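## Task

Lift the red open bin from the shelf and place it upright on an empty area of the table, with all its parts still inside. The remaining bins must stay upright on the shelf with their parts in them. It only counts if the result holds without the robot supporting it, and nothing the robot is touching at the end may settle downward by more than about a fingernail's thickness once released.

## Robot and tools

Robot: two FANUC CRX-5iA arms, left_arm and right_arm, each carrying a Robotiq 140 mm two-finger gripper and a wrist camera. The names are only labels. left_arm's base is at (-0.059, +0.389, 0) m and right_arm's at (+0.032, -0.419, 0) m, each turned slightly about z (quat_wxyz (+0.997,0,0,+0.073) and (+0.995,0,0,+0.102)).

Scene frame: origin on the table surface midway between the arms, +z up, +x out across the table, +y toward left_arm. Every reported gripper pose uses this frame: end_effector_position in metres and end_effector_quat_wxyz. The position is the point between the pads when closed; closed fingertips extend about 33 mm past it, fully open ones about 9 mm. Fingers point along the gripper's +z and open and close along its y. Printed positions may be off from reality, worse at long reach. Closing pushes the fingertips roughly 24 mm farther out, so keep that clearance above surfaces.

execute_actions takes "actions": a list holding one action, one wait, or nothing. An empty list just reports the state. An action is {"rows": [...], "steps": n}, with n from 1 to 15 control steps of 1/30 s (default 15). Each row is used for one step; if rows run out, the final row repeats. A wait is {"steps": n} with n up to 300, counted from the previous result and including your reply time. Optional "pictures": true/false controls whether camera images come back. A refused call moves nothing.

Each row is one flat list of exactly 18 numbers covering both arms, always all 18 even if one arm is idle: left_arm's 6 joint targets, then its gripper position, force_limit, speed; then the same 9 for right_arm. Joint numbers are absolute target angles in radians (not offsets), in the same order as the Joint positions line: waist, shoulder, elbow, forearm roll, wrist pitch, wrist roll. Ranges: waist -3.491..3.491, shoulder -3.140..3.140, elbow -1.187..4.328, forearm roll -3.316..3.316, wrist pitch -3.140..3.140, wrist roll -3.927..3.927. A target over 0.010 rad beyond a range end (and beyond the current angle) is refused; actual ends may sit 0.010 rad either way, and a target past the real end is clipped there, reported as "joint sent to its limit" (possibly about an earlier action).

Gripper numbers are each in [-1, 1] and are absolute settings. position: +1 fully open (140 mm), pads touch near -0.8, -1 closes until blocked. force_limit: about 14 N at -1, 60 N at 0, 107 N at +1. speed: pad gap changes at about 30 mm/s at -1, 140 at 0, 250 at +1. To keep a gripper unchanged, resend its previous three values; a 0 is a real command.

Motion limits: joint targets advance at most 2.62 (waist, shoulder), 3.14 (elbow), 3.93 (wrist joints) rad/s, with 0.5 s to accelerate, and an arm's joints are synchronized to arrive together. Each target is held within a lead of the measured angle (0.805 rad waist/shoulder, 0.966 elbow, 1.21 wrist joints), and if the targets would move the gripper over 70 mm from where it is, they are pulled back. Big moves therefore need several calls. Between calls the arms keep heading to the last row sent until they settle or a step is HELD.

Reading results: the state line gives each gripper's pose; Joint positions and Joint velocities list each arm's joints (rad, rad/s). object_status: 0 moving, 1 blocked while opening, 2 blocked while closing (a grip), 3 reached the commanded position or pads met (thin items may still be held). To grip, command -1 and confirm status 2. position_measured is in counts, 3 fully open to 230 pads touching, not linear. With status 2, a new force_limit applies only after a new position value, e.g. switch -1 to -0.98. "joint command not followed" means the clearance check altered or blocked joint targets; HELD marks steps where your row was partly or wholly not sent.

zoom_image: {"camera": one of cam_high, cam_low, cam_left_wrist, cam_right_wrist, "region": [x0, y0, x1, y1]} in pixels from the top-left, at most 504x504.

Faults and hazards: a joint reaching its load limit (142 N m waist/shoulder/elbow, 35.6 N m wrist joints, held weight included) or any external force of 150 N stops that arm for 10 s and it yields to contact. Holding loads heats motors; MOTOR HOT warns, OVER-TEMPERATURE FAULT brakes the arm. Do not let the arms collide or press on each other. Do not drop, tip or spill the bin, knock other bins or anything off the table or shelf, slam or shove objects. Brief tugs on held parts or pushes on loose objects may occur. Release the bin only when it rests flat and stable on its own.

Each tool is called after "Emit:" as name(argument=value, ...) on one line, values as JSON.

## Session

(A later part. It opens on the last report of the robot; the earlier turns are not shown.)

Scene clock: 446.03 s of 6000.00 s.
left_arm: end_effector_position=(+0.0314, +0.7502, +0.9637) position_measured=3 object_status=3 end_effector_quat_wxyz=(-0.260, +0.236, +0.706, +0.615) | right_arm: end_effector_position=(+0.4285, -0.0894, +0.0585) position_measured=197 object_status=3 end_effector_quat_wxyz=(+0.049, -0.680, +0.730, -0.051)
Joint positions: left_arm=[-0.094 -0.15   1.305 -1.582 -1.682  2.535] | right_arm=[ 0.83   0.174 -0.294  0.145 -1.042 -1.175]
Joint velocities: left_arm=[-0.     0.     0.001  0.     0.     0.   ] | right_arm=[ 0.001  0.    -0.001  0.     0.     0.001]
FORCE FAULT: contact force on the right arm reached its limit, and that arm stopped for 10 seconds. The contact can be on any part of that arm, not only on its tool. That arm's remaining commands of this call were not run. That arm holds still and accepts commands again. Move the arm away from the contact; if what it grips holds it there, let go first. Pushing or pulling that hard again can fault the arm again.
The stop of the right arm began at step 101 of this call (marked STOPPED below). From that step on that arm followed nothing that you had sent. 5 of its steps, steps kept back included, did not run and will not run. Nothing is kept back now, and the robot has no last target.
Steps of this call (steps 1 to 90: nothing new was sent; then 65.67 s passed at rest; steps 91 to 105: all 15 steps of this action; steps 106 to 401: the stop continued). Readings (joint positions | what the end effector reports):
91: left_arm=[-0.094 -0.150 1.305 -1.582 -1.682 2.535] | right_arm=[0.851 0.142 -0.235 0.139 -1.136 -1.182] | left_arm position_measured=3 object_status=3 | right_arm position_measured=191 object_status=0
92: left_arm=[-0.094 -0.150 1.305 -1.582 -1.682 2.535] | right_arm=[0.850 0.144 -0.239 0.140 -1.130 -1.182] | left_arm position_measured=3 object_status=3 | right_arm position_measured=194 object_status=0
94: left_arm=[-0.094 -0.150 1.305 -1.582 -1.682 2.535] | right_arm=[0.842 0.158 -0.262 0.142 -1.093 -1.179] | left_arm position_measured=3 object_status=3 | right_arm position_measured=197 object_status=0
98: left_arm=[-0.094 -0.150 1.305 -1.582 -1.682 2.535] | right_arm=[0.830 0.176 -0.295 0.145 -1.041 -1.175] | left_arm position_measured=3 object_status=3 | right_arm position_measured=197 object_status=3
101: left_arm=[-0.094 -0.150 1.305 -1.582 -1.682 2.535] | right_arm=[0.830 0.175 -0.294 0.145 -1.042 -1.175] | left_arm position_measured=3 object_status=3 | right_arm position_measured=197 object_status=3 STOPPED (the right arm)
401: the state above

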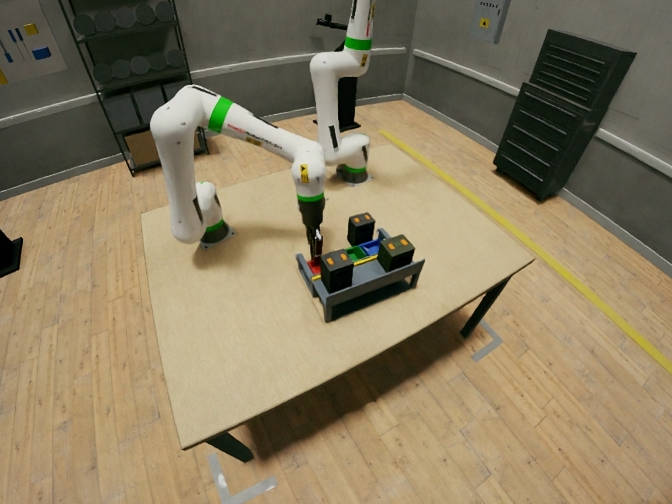

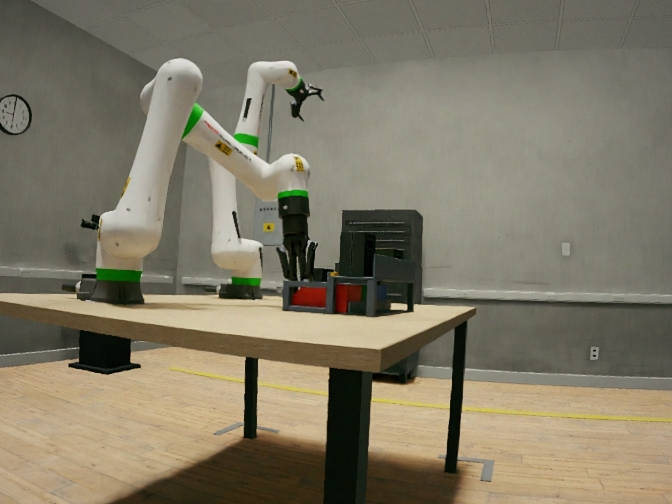

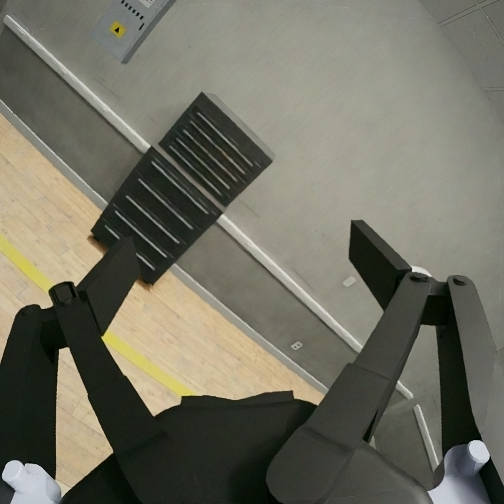

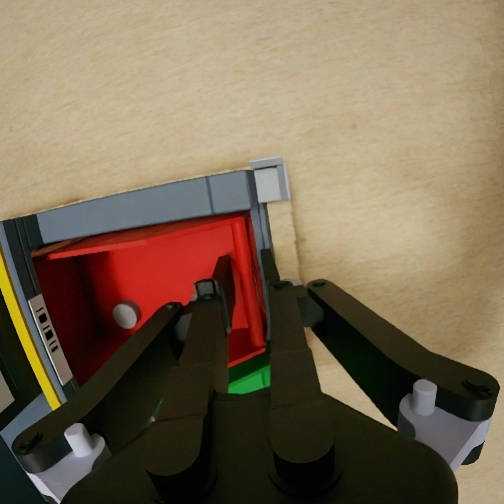

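Emit:
execute_actions(actions=[{"rows": [[-0.094, -0.15, 1.305, -1.582, -1.682, 2.535, 1, 0, 0, 0.8304, 0.1701, -0.2911, 0.1442, -1.0510, -1.1740, -0.538, 0, 0], [-0.094, -0.15, 1.305, -1.582, -1.682, 2.535, 1, 0, 0, 0.8304, 0.1701, -0.2911, 0.1442, -1.0510, -1.1740, -0.538, 0, 0], [-0.094, -0.15, 1.305, -1.582, -1.682, 2.535, 1, 0, 0, 0.8304, 0.1701, -0.2911, 0.1442, -1.0510, -1.1740, -0.538, 0, 0], [-0.094, -0.15, 1.305, -1.582, -1.682, 2.535, 1, 0, 0, 0.8304, 0.1701, -0.2911, 0.1442, -1.0510, -1.1740, -0.538, 0, 0], [-0.094, -0.15, 1.305, -1.582, -1.682, 2.535, 1, 0, 0, 0.8304, 0.1701, -0.2911, 0.1442, -1.0510, -1.1740, -0.538, 0, 0], [-0.094, -0.15, 1.305, -1.582, -1.682, 2.535, 1, 0, 0, 0.8304, 0.1701, -0.2911, 0.1442, -1.0510, -1.1740, -1, 0.2, -0.5]], "steps": 15}])

Scene clock: 490.07 s of 6000.00 s.
left_arm: end_effector_position=(+0.0314, +0.7502, +0.9637) position_measured=3 object_status=3 end_effector_quat_wxyz=(-0.260, +0.236, +0.706, +0.615) | right_arm: end_effector_position=(+0.4278, -0.0900, +0.0614) position_measured=221 object_status=0 end_effector_quat_wxyz=(+0.048, -0.680, +0.730, -0.051)
Joint positions: left_arm=[-0.094 -0.15   1.305 -1.582 -1.682  2.535] | right_arm=[ 0.83   0.17  -0.291  0.144 -1.051 -1.174]
Joint velocities: left_arm=[ 0.    -0.     0.001 -0.     0.    -0.   ] | right_arm=[-0.     0.     0.     0.    -0.    -0.001]
Steps of this call (steps 1 to 90: nothing new was sent; then 40.53 s passed at rest; steps 91 to 105: all 15 steps of this action). Readings (joint positions | what the end effector reports):
91: left_arm=[-0.094 -0.150 1.305 -1.582 -1.682 2.535] | right_arm=[0.830 0.174 -0.294 0.145 -1.043 -1.175] | left_arm position_measured=3 object_status=3 | right_arm position_measured=197 object_status=3
92: left_arm=[-0.094 -0.150 1.305 -1.582 -1.682 2.535] | right_arm=[0.830 0.173 -0.294 0.145 -1.045 -1.175] | left_arm position_measured=3 object_status=3 | right_arm position_measured=197 object_status=3
94: left_arm=[-0.094 -0.150 1.305 -1.582 -1.682 2.535] | right_arm=[0.830 0.171 -0.292 0.145 -1.049 -1.174] | left_arm position_measured=3 object_status=3 | right_arm position_measured=197 object_status=3
98: left_arm=[-0.094 -0.150 1.305 -1.582 -1.682 2.535] | right_arm=[0.830 0.170 -0.291 0.144 -1.051 -1.174] | left_arm position_measured=3 object_status=3 | right_arm position_measured=204 object_status=0
105: the state above

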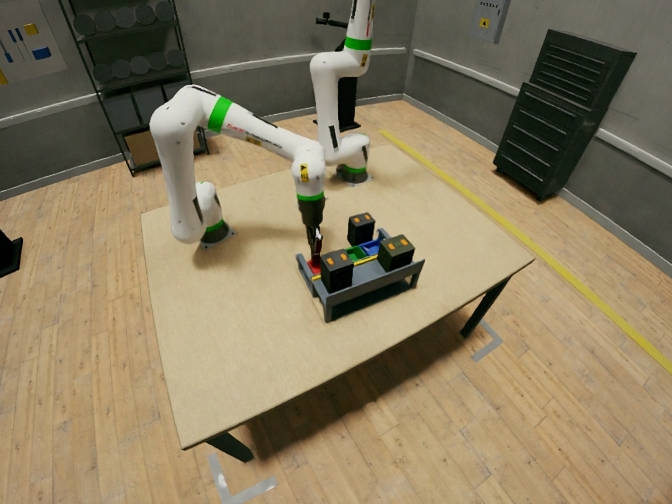

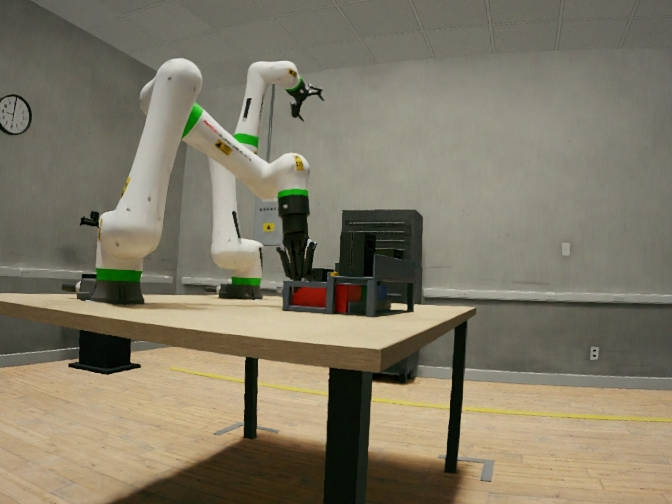

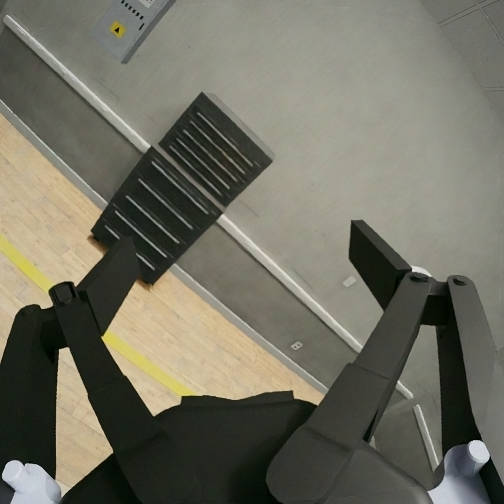

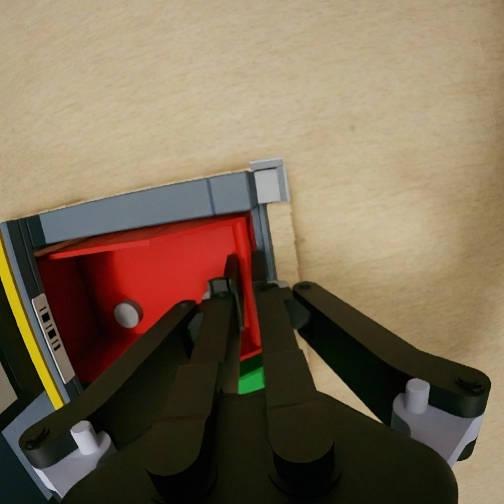

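Emit:
execute_actions(actions=[])

Emit:
zoom_image(camera="cam_low", region=[275, 260, 385, 322])

Emit:
zoom_image(camera="cam_right_wrist", region=[200, 190, 300, 290])

Scene clock: 494.30 s of 6000.00 s.
left_arm: end_effector_position=(+0.0314, +0.7502, +0.9637) position_measured=3 object_status=3 end_effector_quat_wxyz=(-0.260, +0.236, +0.706, +0.615) | right_arm: end_effector_position=(+0.4278, -0.0900, +0.0614) position_measured=221 object_status=2 end_effector_quat_wxyz=(+0.048, -0.680, +0.730, -0.051)
Joint positions: left_arm=[-0.094 -0.15   1.305 -1.582 -1.682  2.535] | right_arm=[ 0.83   0.17  -0.291  0.144 -1.051 -1.174]
Joint velocities: left_arm=[-0.     0.    -0.001 -0.    -0.    -0.   ] | right_arm=[-0.002  0.     0.001 -0.    -0.    -0.   ]
Steps of this call (steps 1 to 15: the robot went on to your last target; steps 16 to 90: nothing new was sent; then 1.23 s passed at rest). Readings (joint positions | what the end effector reports):
1: left_arm=[-0.094 -0.150 1.305 -1.582 -1.682 2.535] | right_arm=[0.830 0.170 -0.291 0.144 -1.051 -1.174] | left_arm position_measured=3 object_status=3 | right_arm position_measured=221 object_status=0
2: left_arm=[-0.094 -0.150 1.305 -1.582 -1.682 2.535] | right_arm=[0.830 0.170 -0.291 0.144 -1.051 -1.174] | left_arm position_measured=3 object_status=3 | right_arm position_measured=221 object_status=2
4: left_arm=[-0.094 -0.150 1.305 -1.582 -1.682 2.535] | right_arm=[0.830 0.170 -0.291 0.144 -1.051 -1.174] | left_arm position_measured=3 object_status=3 | right_arm position_measured=221 object_status=2
8: left_arm=[-0.094 -0.150 1.305 -1.582 -1.682 2.535] | right_arm=[0.830 0.170 -0.291 0.144 -1.051 -1.174] | left_arm position_measured=3 object_status=3 | right_arm position_measured=221 object_status=2
90: the state above
All arms were judged still, so your last target was given up. Only a new action makes them travel on or press farther. Fingers that are still opening or closing keep moving.

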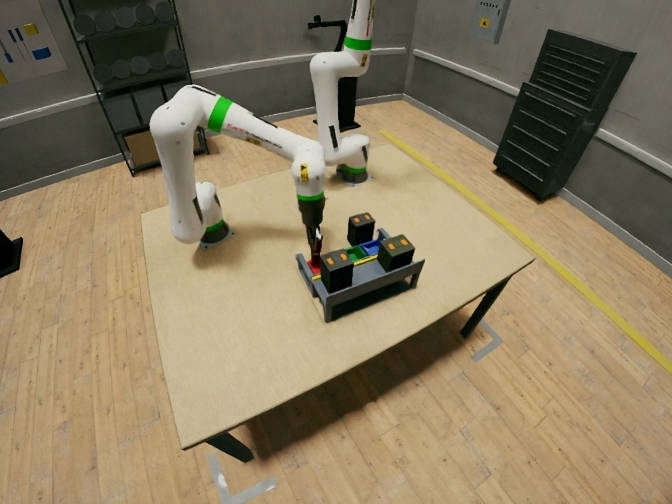

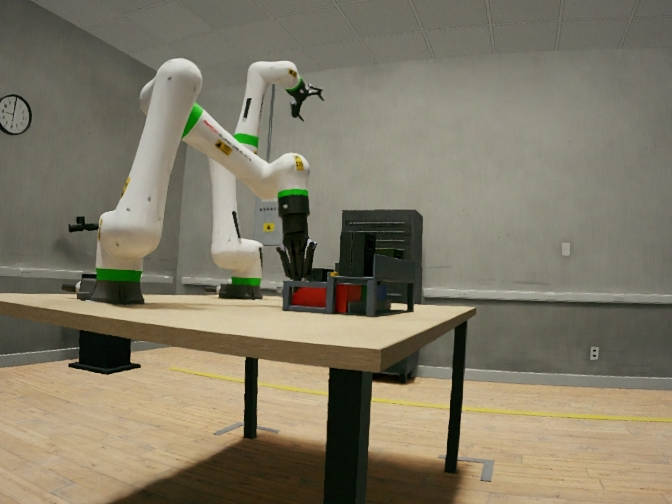

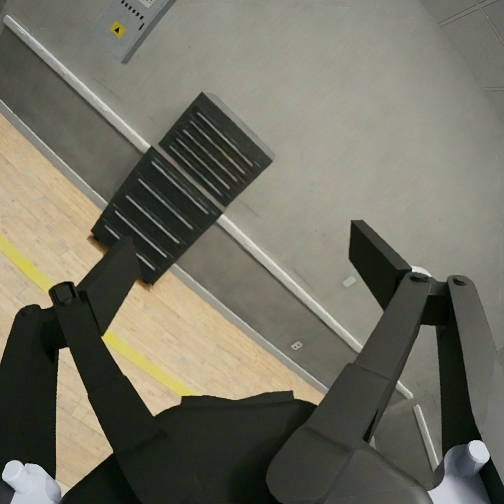

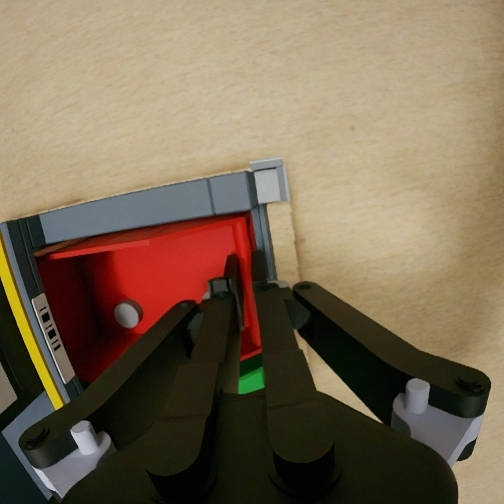

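Region (275, 260, 385, 322) of cam_low's 672x504 image, scaled by 4.582, with more detail than that image has; it fills the top 284 rows of this view, and the rest is white.

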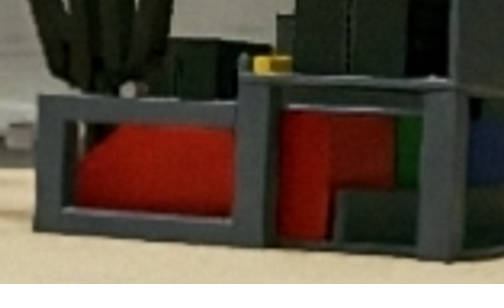

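Region (200, 190, 300, 290) of cam_right_wrist's 504x504 image, scaled by 5.040, with more detail than that image has.

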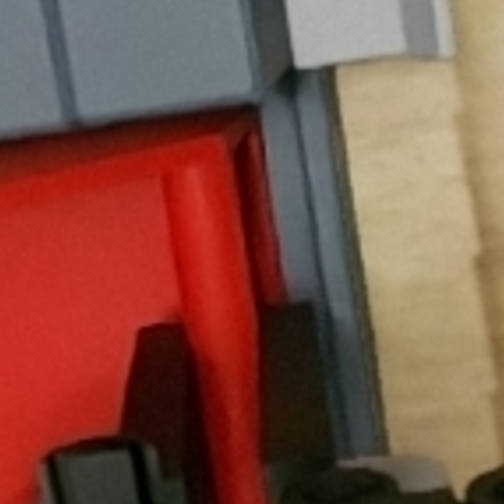

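Emit:
execute_actions(actions=[{"rows": [[-0.094, -0.15, 1.305, -1.582, -1.682, 2.535, 1, 0, 0, 0.8287, 0.1712, -0.2876, 0.1413, -1.0544, -1.1708, -1, 0.2, -0.5], [-0.094, -0.15, 1.305, -1.582, -1.682, 2.535, 1, 0, 0, 0.8258, 0.1731, -0.2818, 0.1366, -1.0599, -1.1655, -1, 0.2, -0.5], [-0.094, -0.15, 1.305, -1.582, -1.682, 2.535, 1, 0, 0, 0.8218, 0.1757, -0.2737, 0.1299, -1.0678, -1.1580, -1, 0.2, -0.5], [-0.094, -0.15, 1.305, -1.582, -1.682, 2.535, 1, 0, 0, 0.8166, 0.1791, -0.2632, 0.1214, -1.0778, -1.1484, -1, 0.2, -0.5], [-0.094, -0.15, 1.305, -1.582, -1.682, 2.535, 1, 0, 0, 0.8115, 0.1825, -0.2528, 0.1128, -1.0879, -1.1389, -1, 0.2, -0.5], [-0.094, -0.15, 1.305, -1.582, -1.682, 2.535, 1, 0, 0, 0.8063, 0.1859, -0.2423, 0.1043, -1.0980, -1.1293, -1, 0.2, -0.5], [-0.094, -0.15, 1.305, -1.582, -1.682, 2.535, 1, 0, 0, 0.8011, 0.1892, -0.2318, 0.0957, -1.1080, -1.1197, -1, 0.2, -0.5], [-0.094, -0.15, 1.305, -1.582, -1.682, 2.535, 1, 0, 0, 0.7965, 0.1922, -0.2225, 0.0881, -1.1170, -1.1112, -1, 0.2, -0.5], [-0.094, -0.15, 1.305, -1.582, -1.682, 2.535, 1, 0, 0, 0.7931, 0.1945, -0.2156, 0.0824, -1.1237, -1.1048, -1, 0.2, -0.5], [-0.094, -0.15, 1.305, -1.582, -1.682, 2.535, 1, 0, 0, 0.7902, 0.1964, -0.2098, 0.0776, -1.1293, -1.0995, -1, 0.2, -0.5]], "steps": 15}])

Emit:
zoom_image(camera="cam_low", region=[320, 265, 380, 320])

Emit:
zoom_image(camera="cam_low", region=[272, 265, 332, 320])

Emit:
zoom_image(camera="cam_right_wrist", region=[200, 170, 300, 270])

Scene clock: 546.23 s of 6000.00 s.
left_arm: end_effector_position=(+0.0314, +0.7502, +0.9637) position_measured=3 object_status=3 end_effector_quat_wxyz=(-0.260, +0.236, +0.706, +0.615) | right_arm: end_effector_position=(+0.4289, -0.0903, +0.0709) position_measured=221 object_status=2 end_effector_quat_wxyz=(+0.026, -0.681, +0.732, -0.030)
Joint positions: left_arm=[-0.094 -0.15   1.305 -1.582 -1.682  2.535] | right_arm=[ 0.791  0.196 -0.211  0.078 -1.128 -1.1  ]
Joint velocities: left_arm=[-0. -0.  0.  0. -0.  0.] | right_arm=[-0.01   0.006  0.015 -0.015 -0.017  0.017]
Steps of this call (steps 1 to 90: nothing new was sent; then 48.43 s passed at rest; steps 91 to 105: all 15 steps of this action). Readings (joint positions | what the end effector reports):
91: left_arm=[-0.094 -0.150 1.305 -1.582 -1.682 2.535] | right_arm=[0.830 0.170 -0.291 0.144 -1.051 -1.174] | left_arm position_measured=3 object_status=3 | right_arm position_measured=221 object_status=2
92: left_arm=[-0.094 -0.150 1.305 -1.582 -1.682 2.535] | right_arm=[0.830 0.171 -0.290 0.143 -1.052 -1.173] | left_arm position_measured=3 object_status=3 | right_arm position_measured=221 object_status=2
94: left_arm=[-0.094 -0.150 1.305 -1.582 -1.682 2.535] | right_arm=[0.826 0.173 -0.283 0.137 -1.059 -1.166] | left_arm position_measured=3 object_status=3 | right_arm position_measured=221 object_status=2
98: left_arm=[-0.094 -0.150 1.305 -1.582 -1.682 2.535] | right_arm=[0.810 0.183 -0.251 0.111 -1.090 -1.137] | left_arm position_measured=3 object_status=3 | right_arm position_measured=221 object_status=2
105: the state above

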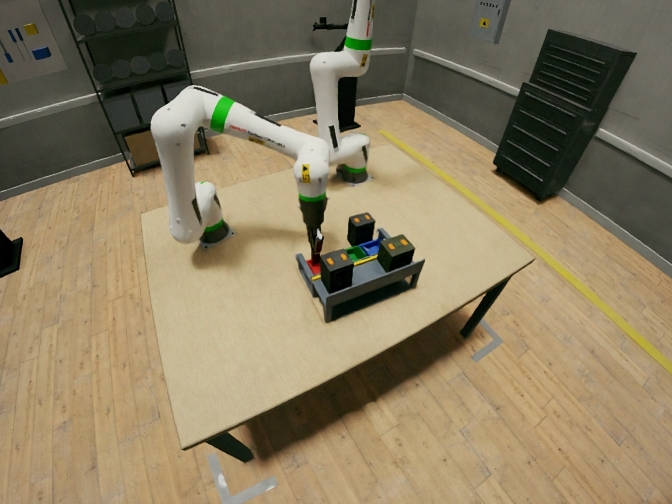

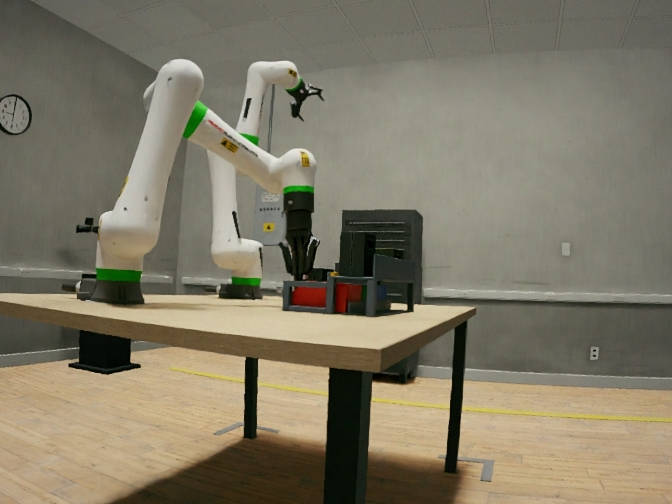

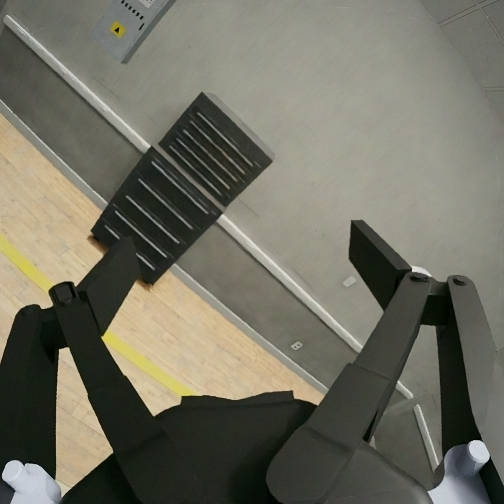

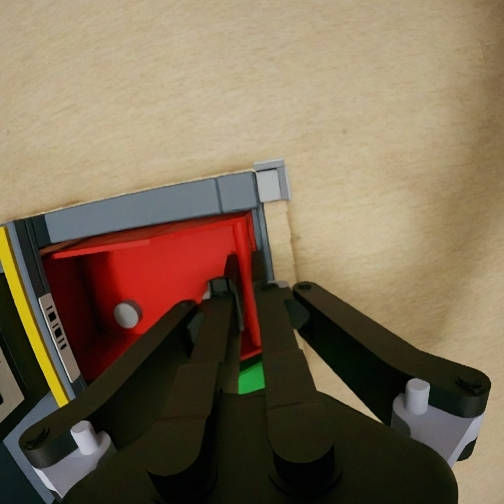

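Region (320, 265, 380, 320) of cam_low's 672x504 image, scaled by 8.400, with more detail than that image has; it fills the top 462 rows of this view, and the rest is white.

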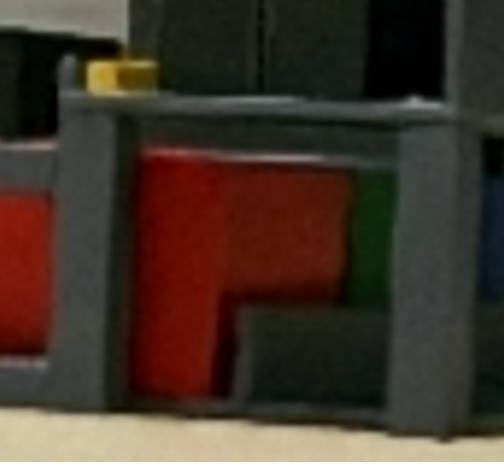

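Region (272, 265, 332, 320) of cam_low's 672x504 image, scaled by 8.400, with more detail than that image has; it fills the top 462 rows of this view, and the rest is white.

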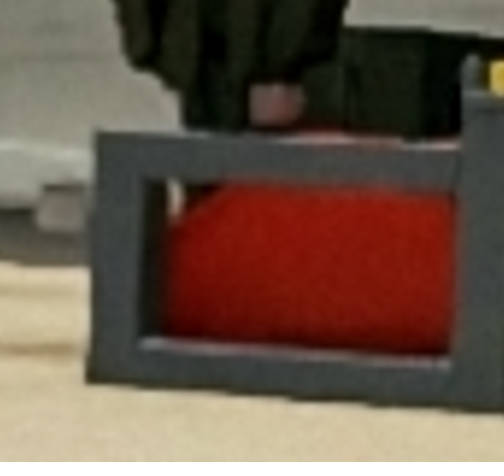

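Region (200, 170, 300, 270) of cam_right_wrist's 504x504 image, scaled by 5.040, with more detail than that image has.

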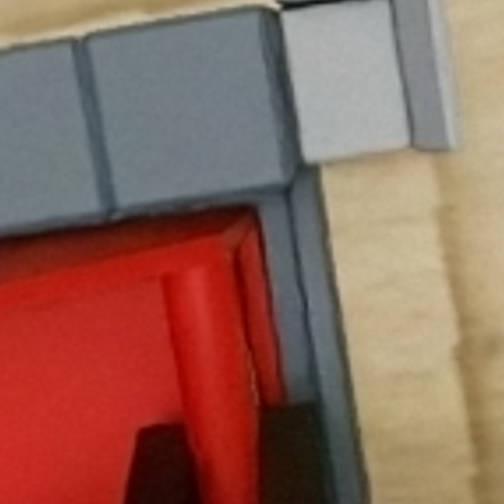

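Emit:
execute_actions(actions=[{"rows": [[-0.094, -0.15, 1.305, -1.582, -1.682, 2.535, 1, 0, 0, 0.7888, 0.1973, -0.2066, 0.0748, -1.1326, -1.0966, -1, 0.2, -0.5], [-0.094, -0.15, 1.305, -1.582, -1.682, 2.535, 1, 0, 0, 0.7866, 0.1986, -0.2019, 0.0705, -1.1376, -1.0922, -1, 0.2, -0.5], [-0.094, -0.15, 1.305, -1.582, -1.682, 2.535, 1, 0, 0, 0.7844, 0.1999, -0.1971, 0.0662, -1.1425, -1.0878, -1, 0.2, -0.5], [-0.094, -0.15, 1.305, -1.582, -1.682, 2.535, 1, 0, 0, 0.7822, 0.2012, -0.1923, 0.0620, -1.1475, -1.0834, -1, 0.2, -0.5], [-0.094, -0.15, 1.305, -1.582, -1.682, 2.535, 1, 0, 0, 0.7801, 0.2025, -0.1875, 0.0577, -1.1525, -1.0790, -1, 0.2, -0.5], [-0.094, -0.15, 1.305, -1.582, -1.682, 2.535, 1, 0, 0, 0.7779, 0.2038, -0.1828, 0.0535, -1.1574, -1.0746, -1, 0.2, -0.5], [-0.094, -0.15, 1.305, -1.582, -1.682, 2.535, 1, 0, 0, 0.7757, 0.2051, -0.1780, 0.0492, -1.1624, -1.0702, -1, 0.2, -0.5]], "steps": 14}])

Emit:
zoom_image(camera="cam_low", region=[320, 265, 380, 320])

Emit:
zoom_image(camera="cam_low", region=[272, 265, 332, 320])

Emit:
zoom_image(camera="cam_right_wrist", region=[200, 170, 300, 270])

Scene clock: 601.23 s of 6000.00 s.
left_arm: end_effector_position=(+0.0314, +0.7502, +0.9637) position_measured=3 object_status=3 end_effector_quat_wxyz=(-0.260, +0.236, +0.706, +0.615) | right_arm: end_effector_position=(+0.4275, -0.0897, +0.0755) position_measured=221 object_status=2 end_effector_quat_wxyz=(+0.018, -0.682, +0.731, -0.019)
Joint positions: left_arm=[-0.094 -0.15   1.305 -1.582 -1.682  2.535] | right_arm=[ 0.776  0.205 -0.178  0.049 -1.162 -1.07 ]
Joint velocities: left_arm=[-0.     0.     0.     0.    -0.001  0.   ] | right_arm=[-0.001  0.001  0.004 -0.003 -0.004  0.003]
Steps of this call (steps 1 to 15: the robot went on to your last target; steps 16 to 90: nothing new was sent; then 51.53 s passed at rest; steps 91 to 104: all 14 steps of this action). Readings (joint positions | what the end effector reports):
91: left_arm=[-0.094 -0.150 1.305 -1.582 -1.682 2.535] | right_arm=[0.790 0.196 -0.210 0.077 -1.129 -1.099] | left_arm position_measured=3 object_status=3 | right_arm position_measured=221 object_status=2
92: left_arm=[-0.094 -0.150 1.305 -1.582 -1.682 2.535] | right_arm=[0.790 0.197 -0.208 0.076 -1.131 -1.098] | left_arm position_measured=3 object_status=3 | right_arm position_measured=221 object_status=2
94: left_arm=[-0.094 -0.150 1.305 -1.582 -1.682 2.535] | right_arm=[0.787 0.198 -0.203 0.071 -1.137 -1.093] | left_arm position_measured=3 object_status=3 | right_arm position_measured=221 object_status=2
98: left_arm=[-0.094 -0.150 1.305 -1.582 -1.682 2.535] | right_arm=[0.779 0.203 -0.185 0.056 -1.155 -1.077] | left_arm position_measured=3 object_status=3 | right_arm position_measured=221 object_status=2
104: the state above

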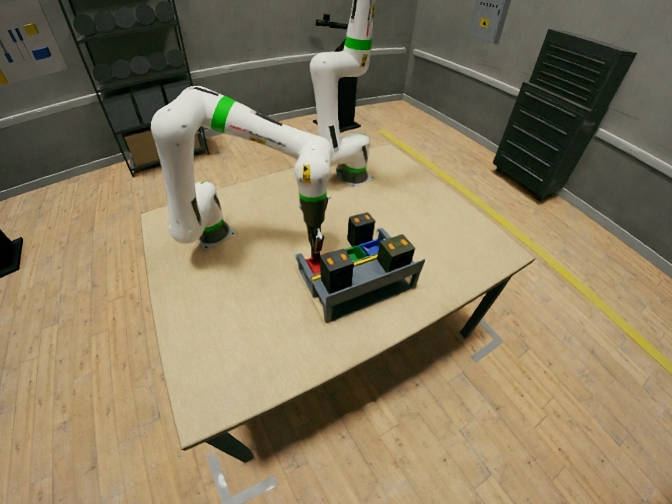

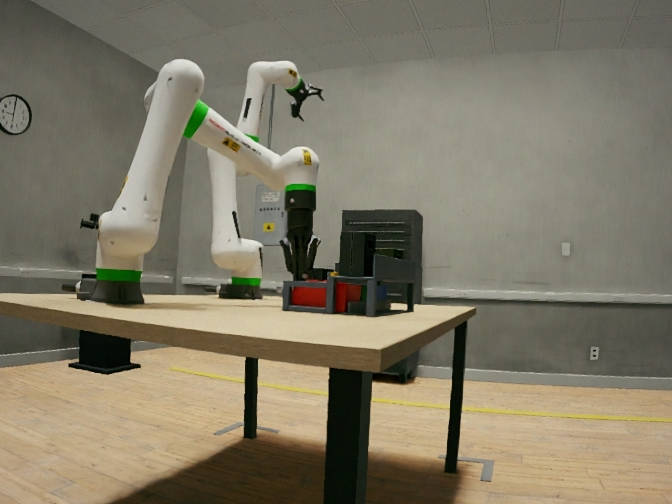

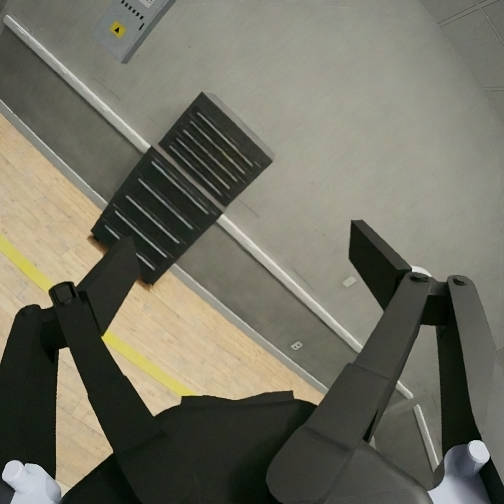

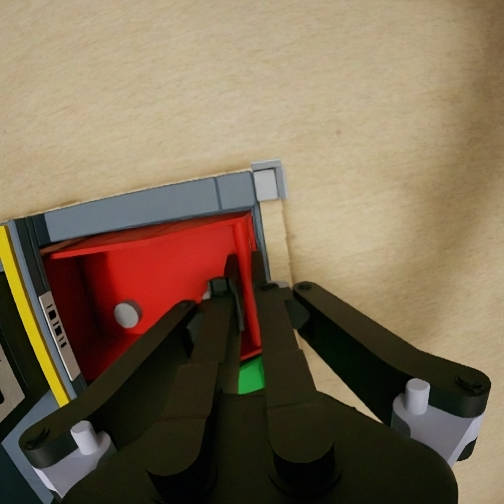

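Region (320, 265, 380, 320) of cam_low's 672x504 image, scaled by 8.400, with more detail than that image has; it fills the top 462 rows of this view, and the rest is white.

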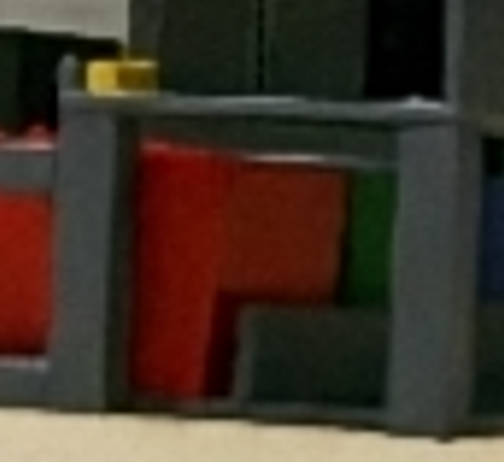

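Region (272, 265, 332, 320) of cam_low's 672x504 image, scaled by 8.400, with more detail than that image has; it fills the top 462 rows of this view, and the rest is white.

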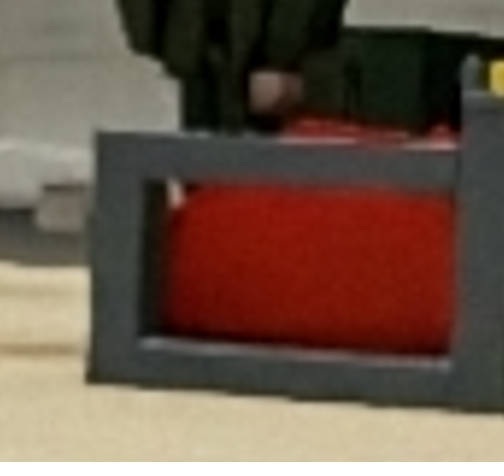

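Region (200, 170, 300, 270) of cam_right_wrist's 504x504 image, scaled by 5.040, with more detail than that image has.

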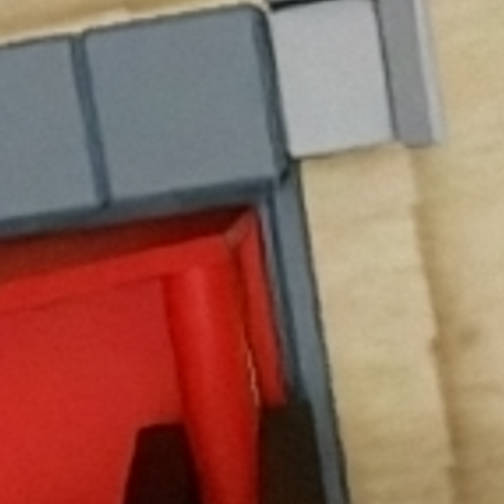

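Emit:
zoom_image(camera="cam_low", region=[280, 292, 310, 316])

Emit:
zoom_image(camera="cam_low", region=[325, 272, 365, 296])

Emit:
zoom_image(camera="cam_right_wrist", region=[10, 210, 110, 310])

Region (280, 292, 310, 316) of cam_low's 672x504 image, scaled by 16.800, with more detail than that image has; it fills the top 403 rows of this view, and the rest is white.

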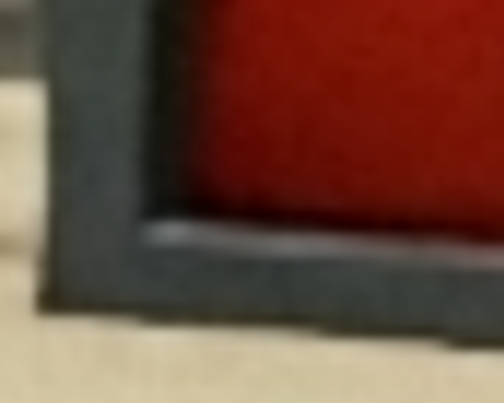

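Region (325, 272, 365, 296) of cam_low's 672x504 image, scaled by 12.600, with more detail than that image has; it fills the top 302 rows of this view, and the rest is white.

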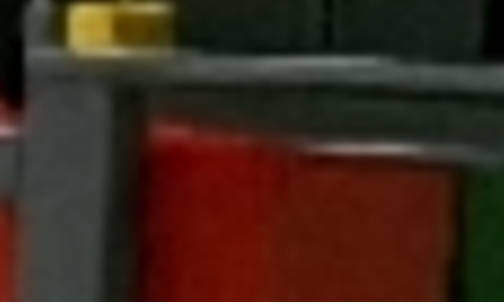

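Region (10, 210, 110, 310) of cam_right_wrist's 504x504 image, scaled by 5.040, with more detail than that image has.

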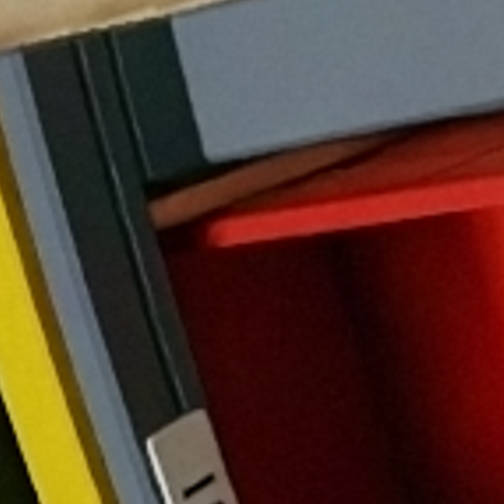

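Emit:
execute_actions(actions=[{"rows": [[-0.094, -0.15, 1.305, -1.582, -1.682, 2.535, 1, 0, 0, 0.7757, 0.2037, -0.1759, 0.0491, -1.1659, -1.0700, -1, 0.2, -0.5], [-0.094, -0.15, 1.305, -1.582, -1.682, 2.535, 1, 0, 0, 0.7757, 0.2019, -0.1732, 0.0491, -1.1705, -1.0698, -1, 0.2, -0.5], [-0.094, -0.15, 1.305, -1.582, -1.682, 2.535, 1, 0, 0, 0.7757, 0.2005, -0.1711, 0.0490, -1.1740, -1.0697, -1, 0.2, -0.5], [-0.094, -0.15, 1.305, -1.582, -1.682, 2.535, 1, 0, 0, 0.7757, 0.2005, -0.1711, 0.0490, -1.1740, -1.0697, -1, 0.2, -0.5], [-0.094, -0.15, 1.305, -1.582, -1.682, 2.535, 1, 0, 0, 0.7757, 0.2005, -0.1711, 0.0490, -1.1740, -1.0697, -1, 0.2, -0.5], [-0.094, -0.15, 1.305, -1.582, -1.682, 2.535, 1, 0, 0, 0.7789, 0.1977, -0.1742, 0.0495, -1.1736, -1.0731, -1, 0.2, -0.5], [-0.094, -0.15, 1.305, -1.582, -1.682, 2.535, 1, 0, 0, 0.7841, 0.1932, -0.1794, 0.0503, -1.1730, -1.0787, -1, 0.2, -0.5], [-0.094, -0.15, 1.305, -1.582, -1.682, 2.535, 1, 0, 0, 0.7915, 0.1867, -0.1867, 0.0514, -1.1721, -1.0865, -1, 0.2, -0.5], [-0.094, -0.15, 1.305, -1.582, -1.682, 2.535, 1, 0, 0, 0.7999, 0.1794, -0.1950, 0.0527, -1.1711, -1.0954, -1, 0.2, -0.5], [-0.094, -0.15, 1.305, -1.582, -1.682, 2.535, 1, 0, 0, 0.8094, 0.1711, -0.2044, 0.0541, -1.1700, -1.1055, -1, 0.2, -0.5], [-0.094, -0.15, 1.305, -1.582, -1.682, 2.535, 1, 0, 0, 0.8199, 0.1619, -0.2148, 0.0557, -1.1687, -1.1167, -1, 0.2, -0.5], [-0.094, -0.15, 1.305, -1.582, -1.682, 2.535, 1, 0, 0, 0.8304, 0.1528, -0.2252, 0.0573, -1.1674, -1.1279, -1, 0.2, -0.5], [-0.094, -0.15, 1.305, -1.582, -1.682, 2.535, 1, 0, 0, 0.8409, 0.1436, -0.2356, 0.0589, -1.1662, -1.1391, -1, 0.2, -0.5], [-0.094, -0.15, 1.305, -1.582, -1.682, 2.535, 1, 0, 0, 0.8514, 0.1344, -0.2461, 0.0604, -1.1649, -1.1503, -1, 0.2, -0.5], [-0.094, -0.15, 1.305, -1.582, -1.682, 2.535, 1, 0, 0, 0.8620, 0.1252, -0.2565, 0.0620, -1.1637, -1.1615, -1, 0.2, -0.5]], "steps": 15}], pictures=false)

Emit:
execute_actions(actions=[{"rows": [[-0.094, -0.15, 1.305, -1.582, -1.682, 2.535, 1, 0, 0, 0.8714, 0.1170, -0.2658, 0.0635, -1.1625, -1.1715, -1, 0.2, -0.5], [-0.094, -0.15, 1.305, -1.582, -1.682, 2.535, 1, 0, 0, 0.8809, 0.1087, -0.2752, 0.0649, -1.1614, -1.1816, -1, 0.2, -0.5], [-0.094, -0.15, 1.305, -1.582, -1.682, 2.535, 1, 0, 0, 0.8972, 0.0975, -0.2888, 0.0718, -1.1587, -1.2009, -1, 0.2, -0.5], [-0.094, -0.15, 1.305, -1.582, -1.682, 2.535, 1, 0, 0, 0.9136, 0.0862, -0.3023, 0.0787, -1.1561, -1.2202, -1, 0.2, -0.5], [-0.094, -0.15, 1.305, -1.582, -1.682, 2.535, 1, 0, 0, 0.9299, 0.0750, -0.3159, 0.0856, -1.1534, -1.2395, -1, 0.2, -0.5], [-0.094, -0.15, 1.305, -1.582, -1.682, 2.535, 1, 0, 0, 0.9462, 0.0638, -0.3295, 0.0925, -1.1507, -1.2588, -1, 0.2, -0.5], [-0.094, -0.15, 1.305, -1.582, -1.682, 2.535, 1, 0, 0, 0.9626, 0.0525, -0.3431, 0.0994, -1.1480, -1.2781, -1, 0.2, -0.5], [-0.094, -0.15, 1.305, -1.582, -1.682, 2.535, 1, 0, 0, 0.9789, 0.0413, -0.3566, 0.1063, -1.1454, -1.2974, -1, 0.2, -0.5], [-0.094, -0.15, 1.305, -1.582, -1.682, 2.535, 1, 0, 0, 0.9938, 0.0311, -0.3690, 0.1126, -1.1429, -1.3149, -1, 0.2, -0.5], [-0.094, -0.15, 1.305, -1.582, -1.682, 2.535, 1, 0, 0, 1.0071, 0.0219, -0.3801, 0.1182, -1.1407, -1.3307, -1, 0.2, -0.5], [-0.094, -0.15, 1.305, -1.582, -1.682, 2.535, 1, 0, 0, 1.0175, 0.0148, -0.3887, 0.1226, -1.1390, -1.3430, -1, 0.2, -0.5], [-0.094, -0.15, 1.305, -1.582, -1.682, 2.535, 1, 0, 0, 1.0249, 0.0097, -0.3949, 0.1257, -1.1378, -1.3517, -1, 0.2, -0.5], [-0.094, -0.15, 1.305, -1.582, -1.682, 2.535, 1, 0, 0, 1.0294, 0.0066, -0.3986, 0.1276, -1.1371, -1.3570, -1, 0.2, -0.5]], "steps": 15}], pictures=false)

Emit:
execute_actions(actions=[{"steps": 8}])

Emit:
zoom_image(camera="cam_low", region=[240, 255, 360, 322])

Scene clock: 721.73 s of 6000.00 s.
left_arm: end_effector_position=(+0.0314, +0.7502, +0.9637) position_measured=3 object_status=3 end_effector_quat_wxyz=(-0.260, +0.236, +0.706, +0.615) | right_arm: end_effector_position=(+0.4011, -0.0869, +0.0826) position_measured=221 object_status=2 end_effector_quat_wxyz=(+0.020, -0.681, +0.731, -0.022)
Joint positions: left_arm=[-0.094 -0.15   1.305 -1.582 -1.682  2.535] | right_arm=[ 0.83   0.153 -0.225  0.057 -1.167 -1.128]
Joint velocities: left_arm=[ 0.    -0.     0.001  0.     0.     0.   ] | right_arm=[ 0.288 -0.252 -0.287  0.043  0.035 -0.306]
Steps of this call (steps 1 to 15: the robot went on to your last target; steps 16 to 90: nothing new was sent; then 117.00 s passed at rest; steps 91 to 105: all 15 steps of this action). Readings (joint positions | what the end effector reports):
91: left_arm=[-0.094 -0.150 1.305 -1.582 -1.682 2.535] | right_arm=[0.776 0.205 -0.178 0.049 -1.163 -1.070] | left_arm position_measured=3 object_status=3 | right_arm position_measured=221 object_status=2
92: left_arm=[-0.094 -0.150 1.305 -1.582 -1.682 2.535] | right_arm=[0.776 0.205 -0.177 0.049 -1.164 -1.070] | left_arm position_measured=3 object_status=3 | right_arm position_measured=221 object_status=2
94: left_arm=[-0.094 -0.150 1.305 -1.582 -1.682 2.535] | right_arm=[0.776 0.203 -0.174 0.049 -1.169 -1.070] | left_arm position_measured=3 object_status=3 | right_arm position_measured=221 object_status=2
98: left_arm=[-0.094 -0.150 1.305 -1.582 -1.682 2.535] | right_arm=[0.779 0.197 -0.174 0.049 -1.173 -1.073] | left_arm position_measured=3 object_status=3 | right_arm position_measured=221 object_status=2
105: the state above

Scene clock: 722.23 s of 6000.00 s.
left_arm: end_effector_position=(+0.0314, +0.7502, +0.9637) position_measured=3 object_status=3 end_effector_quat_wxyz=(-0.260, +0.236, +0.706, +0.615) | right_arm: end_effector_position=(+0.3326, -0.0828, +0.0866) position_measured=221 object_status=2 end_effector_quat_wxyz=(+0.039, -0.681, +0.730, -0.043)
Joint positions: left_arm=[-0.094 -0.15   1.305 -1.582 -1.682  2.535] | right_arm=[ 1.018  0.014 -0.389  0.123 -1.139 -1.344]
Joint velocities: left_arm=[ 0.     0.    -0.001  0.    -0.     0.   ] | right_arm=[ 0.227 -0.157 -0.19   0.095  0.036 -0.266]
Steps of this call (steps 1 to 15: all 15 steps of this action). Readings (joint positions | what the end effector reports):
1: left_arm=[-0.094 -0.150 1.305 -1.582 -1.682 2.535] | right_arm=[0.840 0.144 -0.235 0.059 -1.166 -1.138] | left_arm position_measured=3 object_status=3 | right_arm position_measured=221 object_status=2
2: left_arm=[-0.094 -0.150 1.305 -1.582 -1.682 2.535] | right_arm=[0.850 0.135 -0.245 0.060 -1.165 -1.149] | left_arm position_measured=3 object_status=3 | right_arm position_measured=221 object_status=2
4: left_arm=[-0.094 -0.150 1.305 -1.582 -1.682 2.535] | right_arm=[0.871 0.118 -0.265 0.064 -1.162 -1.171] | left_arm position_measured=3 object_status=3 | right_arm position_measured=221 object_status=2
8: left_arm=[-0.094 -0.150 1.305 -1.582 -1.682 2.535] | right_arm=[0.924 0.080 -0.311 0.084 -1.154 -1.233] | left_arm position_measured=3 object_status=3 | right_arm position_measured=221 object_status=2
15: the state above

Scene clock: 722.50 s of 6000.00 s.
left_arm: end_effector_position=(+0.0314, +0.7502, +0.9637) position_measured=3 object_status=3 end_effector_quat_wxyz=(-0.260, +0.236, +0.706, +0.615) | right_arm: end_effector_position=(+0.3292, -0.0827, +0.0867) position_measured=221 object_status=2 end_effector_quat_wxyz=(+0.041, -0.681, +0.730, -0.044)
Joint positions: left_arm=[-0.094 -0.15   1.305 -1.582 -1.682  2.535] | right_arm=[ 1.029  0.007 -0.399  0.128 -1.137 -1.357]
Joint velocities: left_arm=[-0.     0.     0.001 -0.     0.     0.   ] | right_arm=[ 0.002 -0.001  0.     0.     0.    -0.   ]
Steps of this call (steps 1 to 8: the robot went on to your last target). Readings (joint positions | what the end effector reports):
1: left_arm=[-0.094 -0.150 1.305 -1.582 -1.682 2.535] | right_arm=[1.024 0.010 -0.394 0.125 -1.138 -1.351] | left_arm position_measured=3 object_status=3 | right_arm position_measured=221 object_status=2
2: left_arm=[-0.094 -0.150 1.305 -1.582 -1.682 2.535] | right_arm=[1.027 0.008 -0.397 0.127 -1.137 -1.354] | left_arm position_measured=3 object_status=3 | right_arm position_measured=221 object_status=2
4: left_arm=[-0.094 -0.150 1.305 -1.582 -1.682 2.535] | right_arm=[1.029 0.007 -0.398 0.127 -1.137 -1.356] | left_arm position_measured=3 object_status=3 | right_arm position_measured=221 object_status=2
8: the state above

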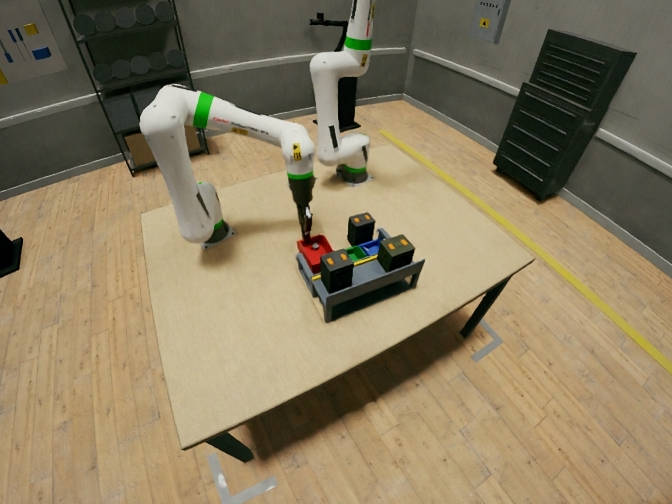

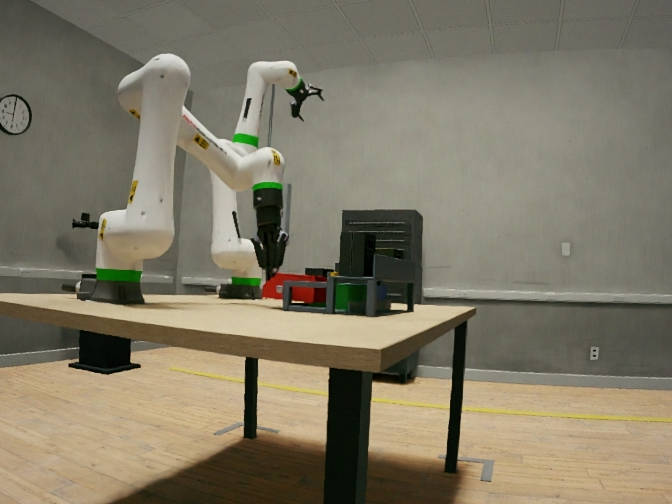

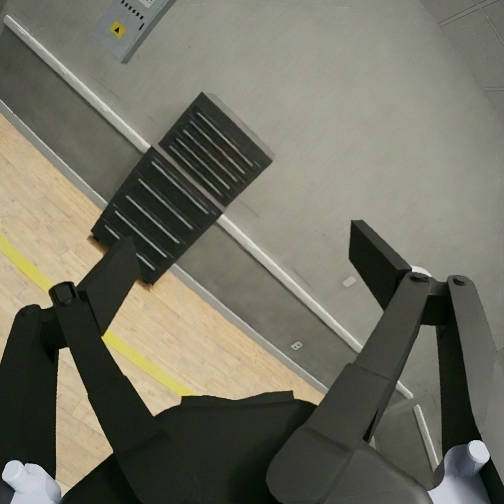

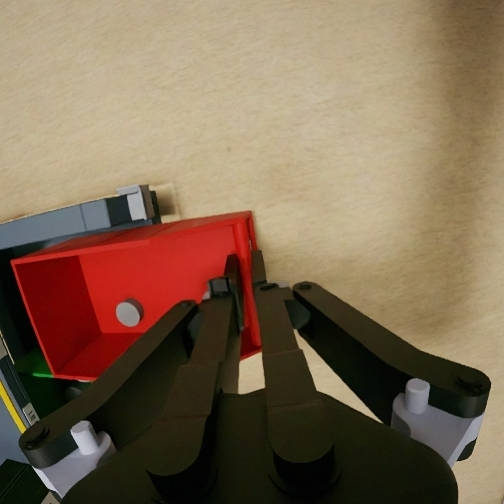

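Region (240, 255, 360, 322) of cam_low's 672x504 image, scaled by 4.200, with more detail than that image has; it fills the top 281 rows of this view, and the rest is white.

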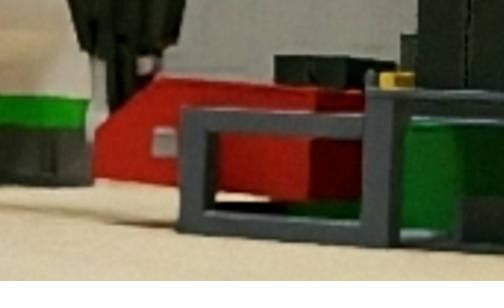

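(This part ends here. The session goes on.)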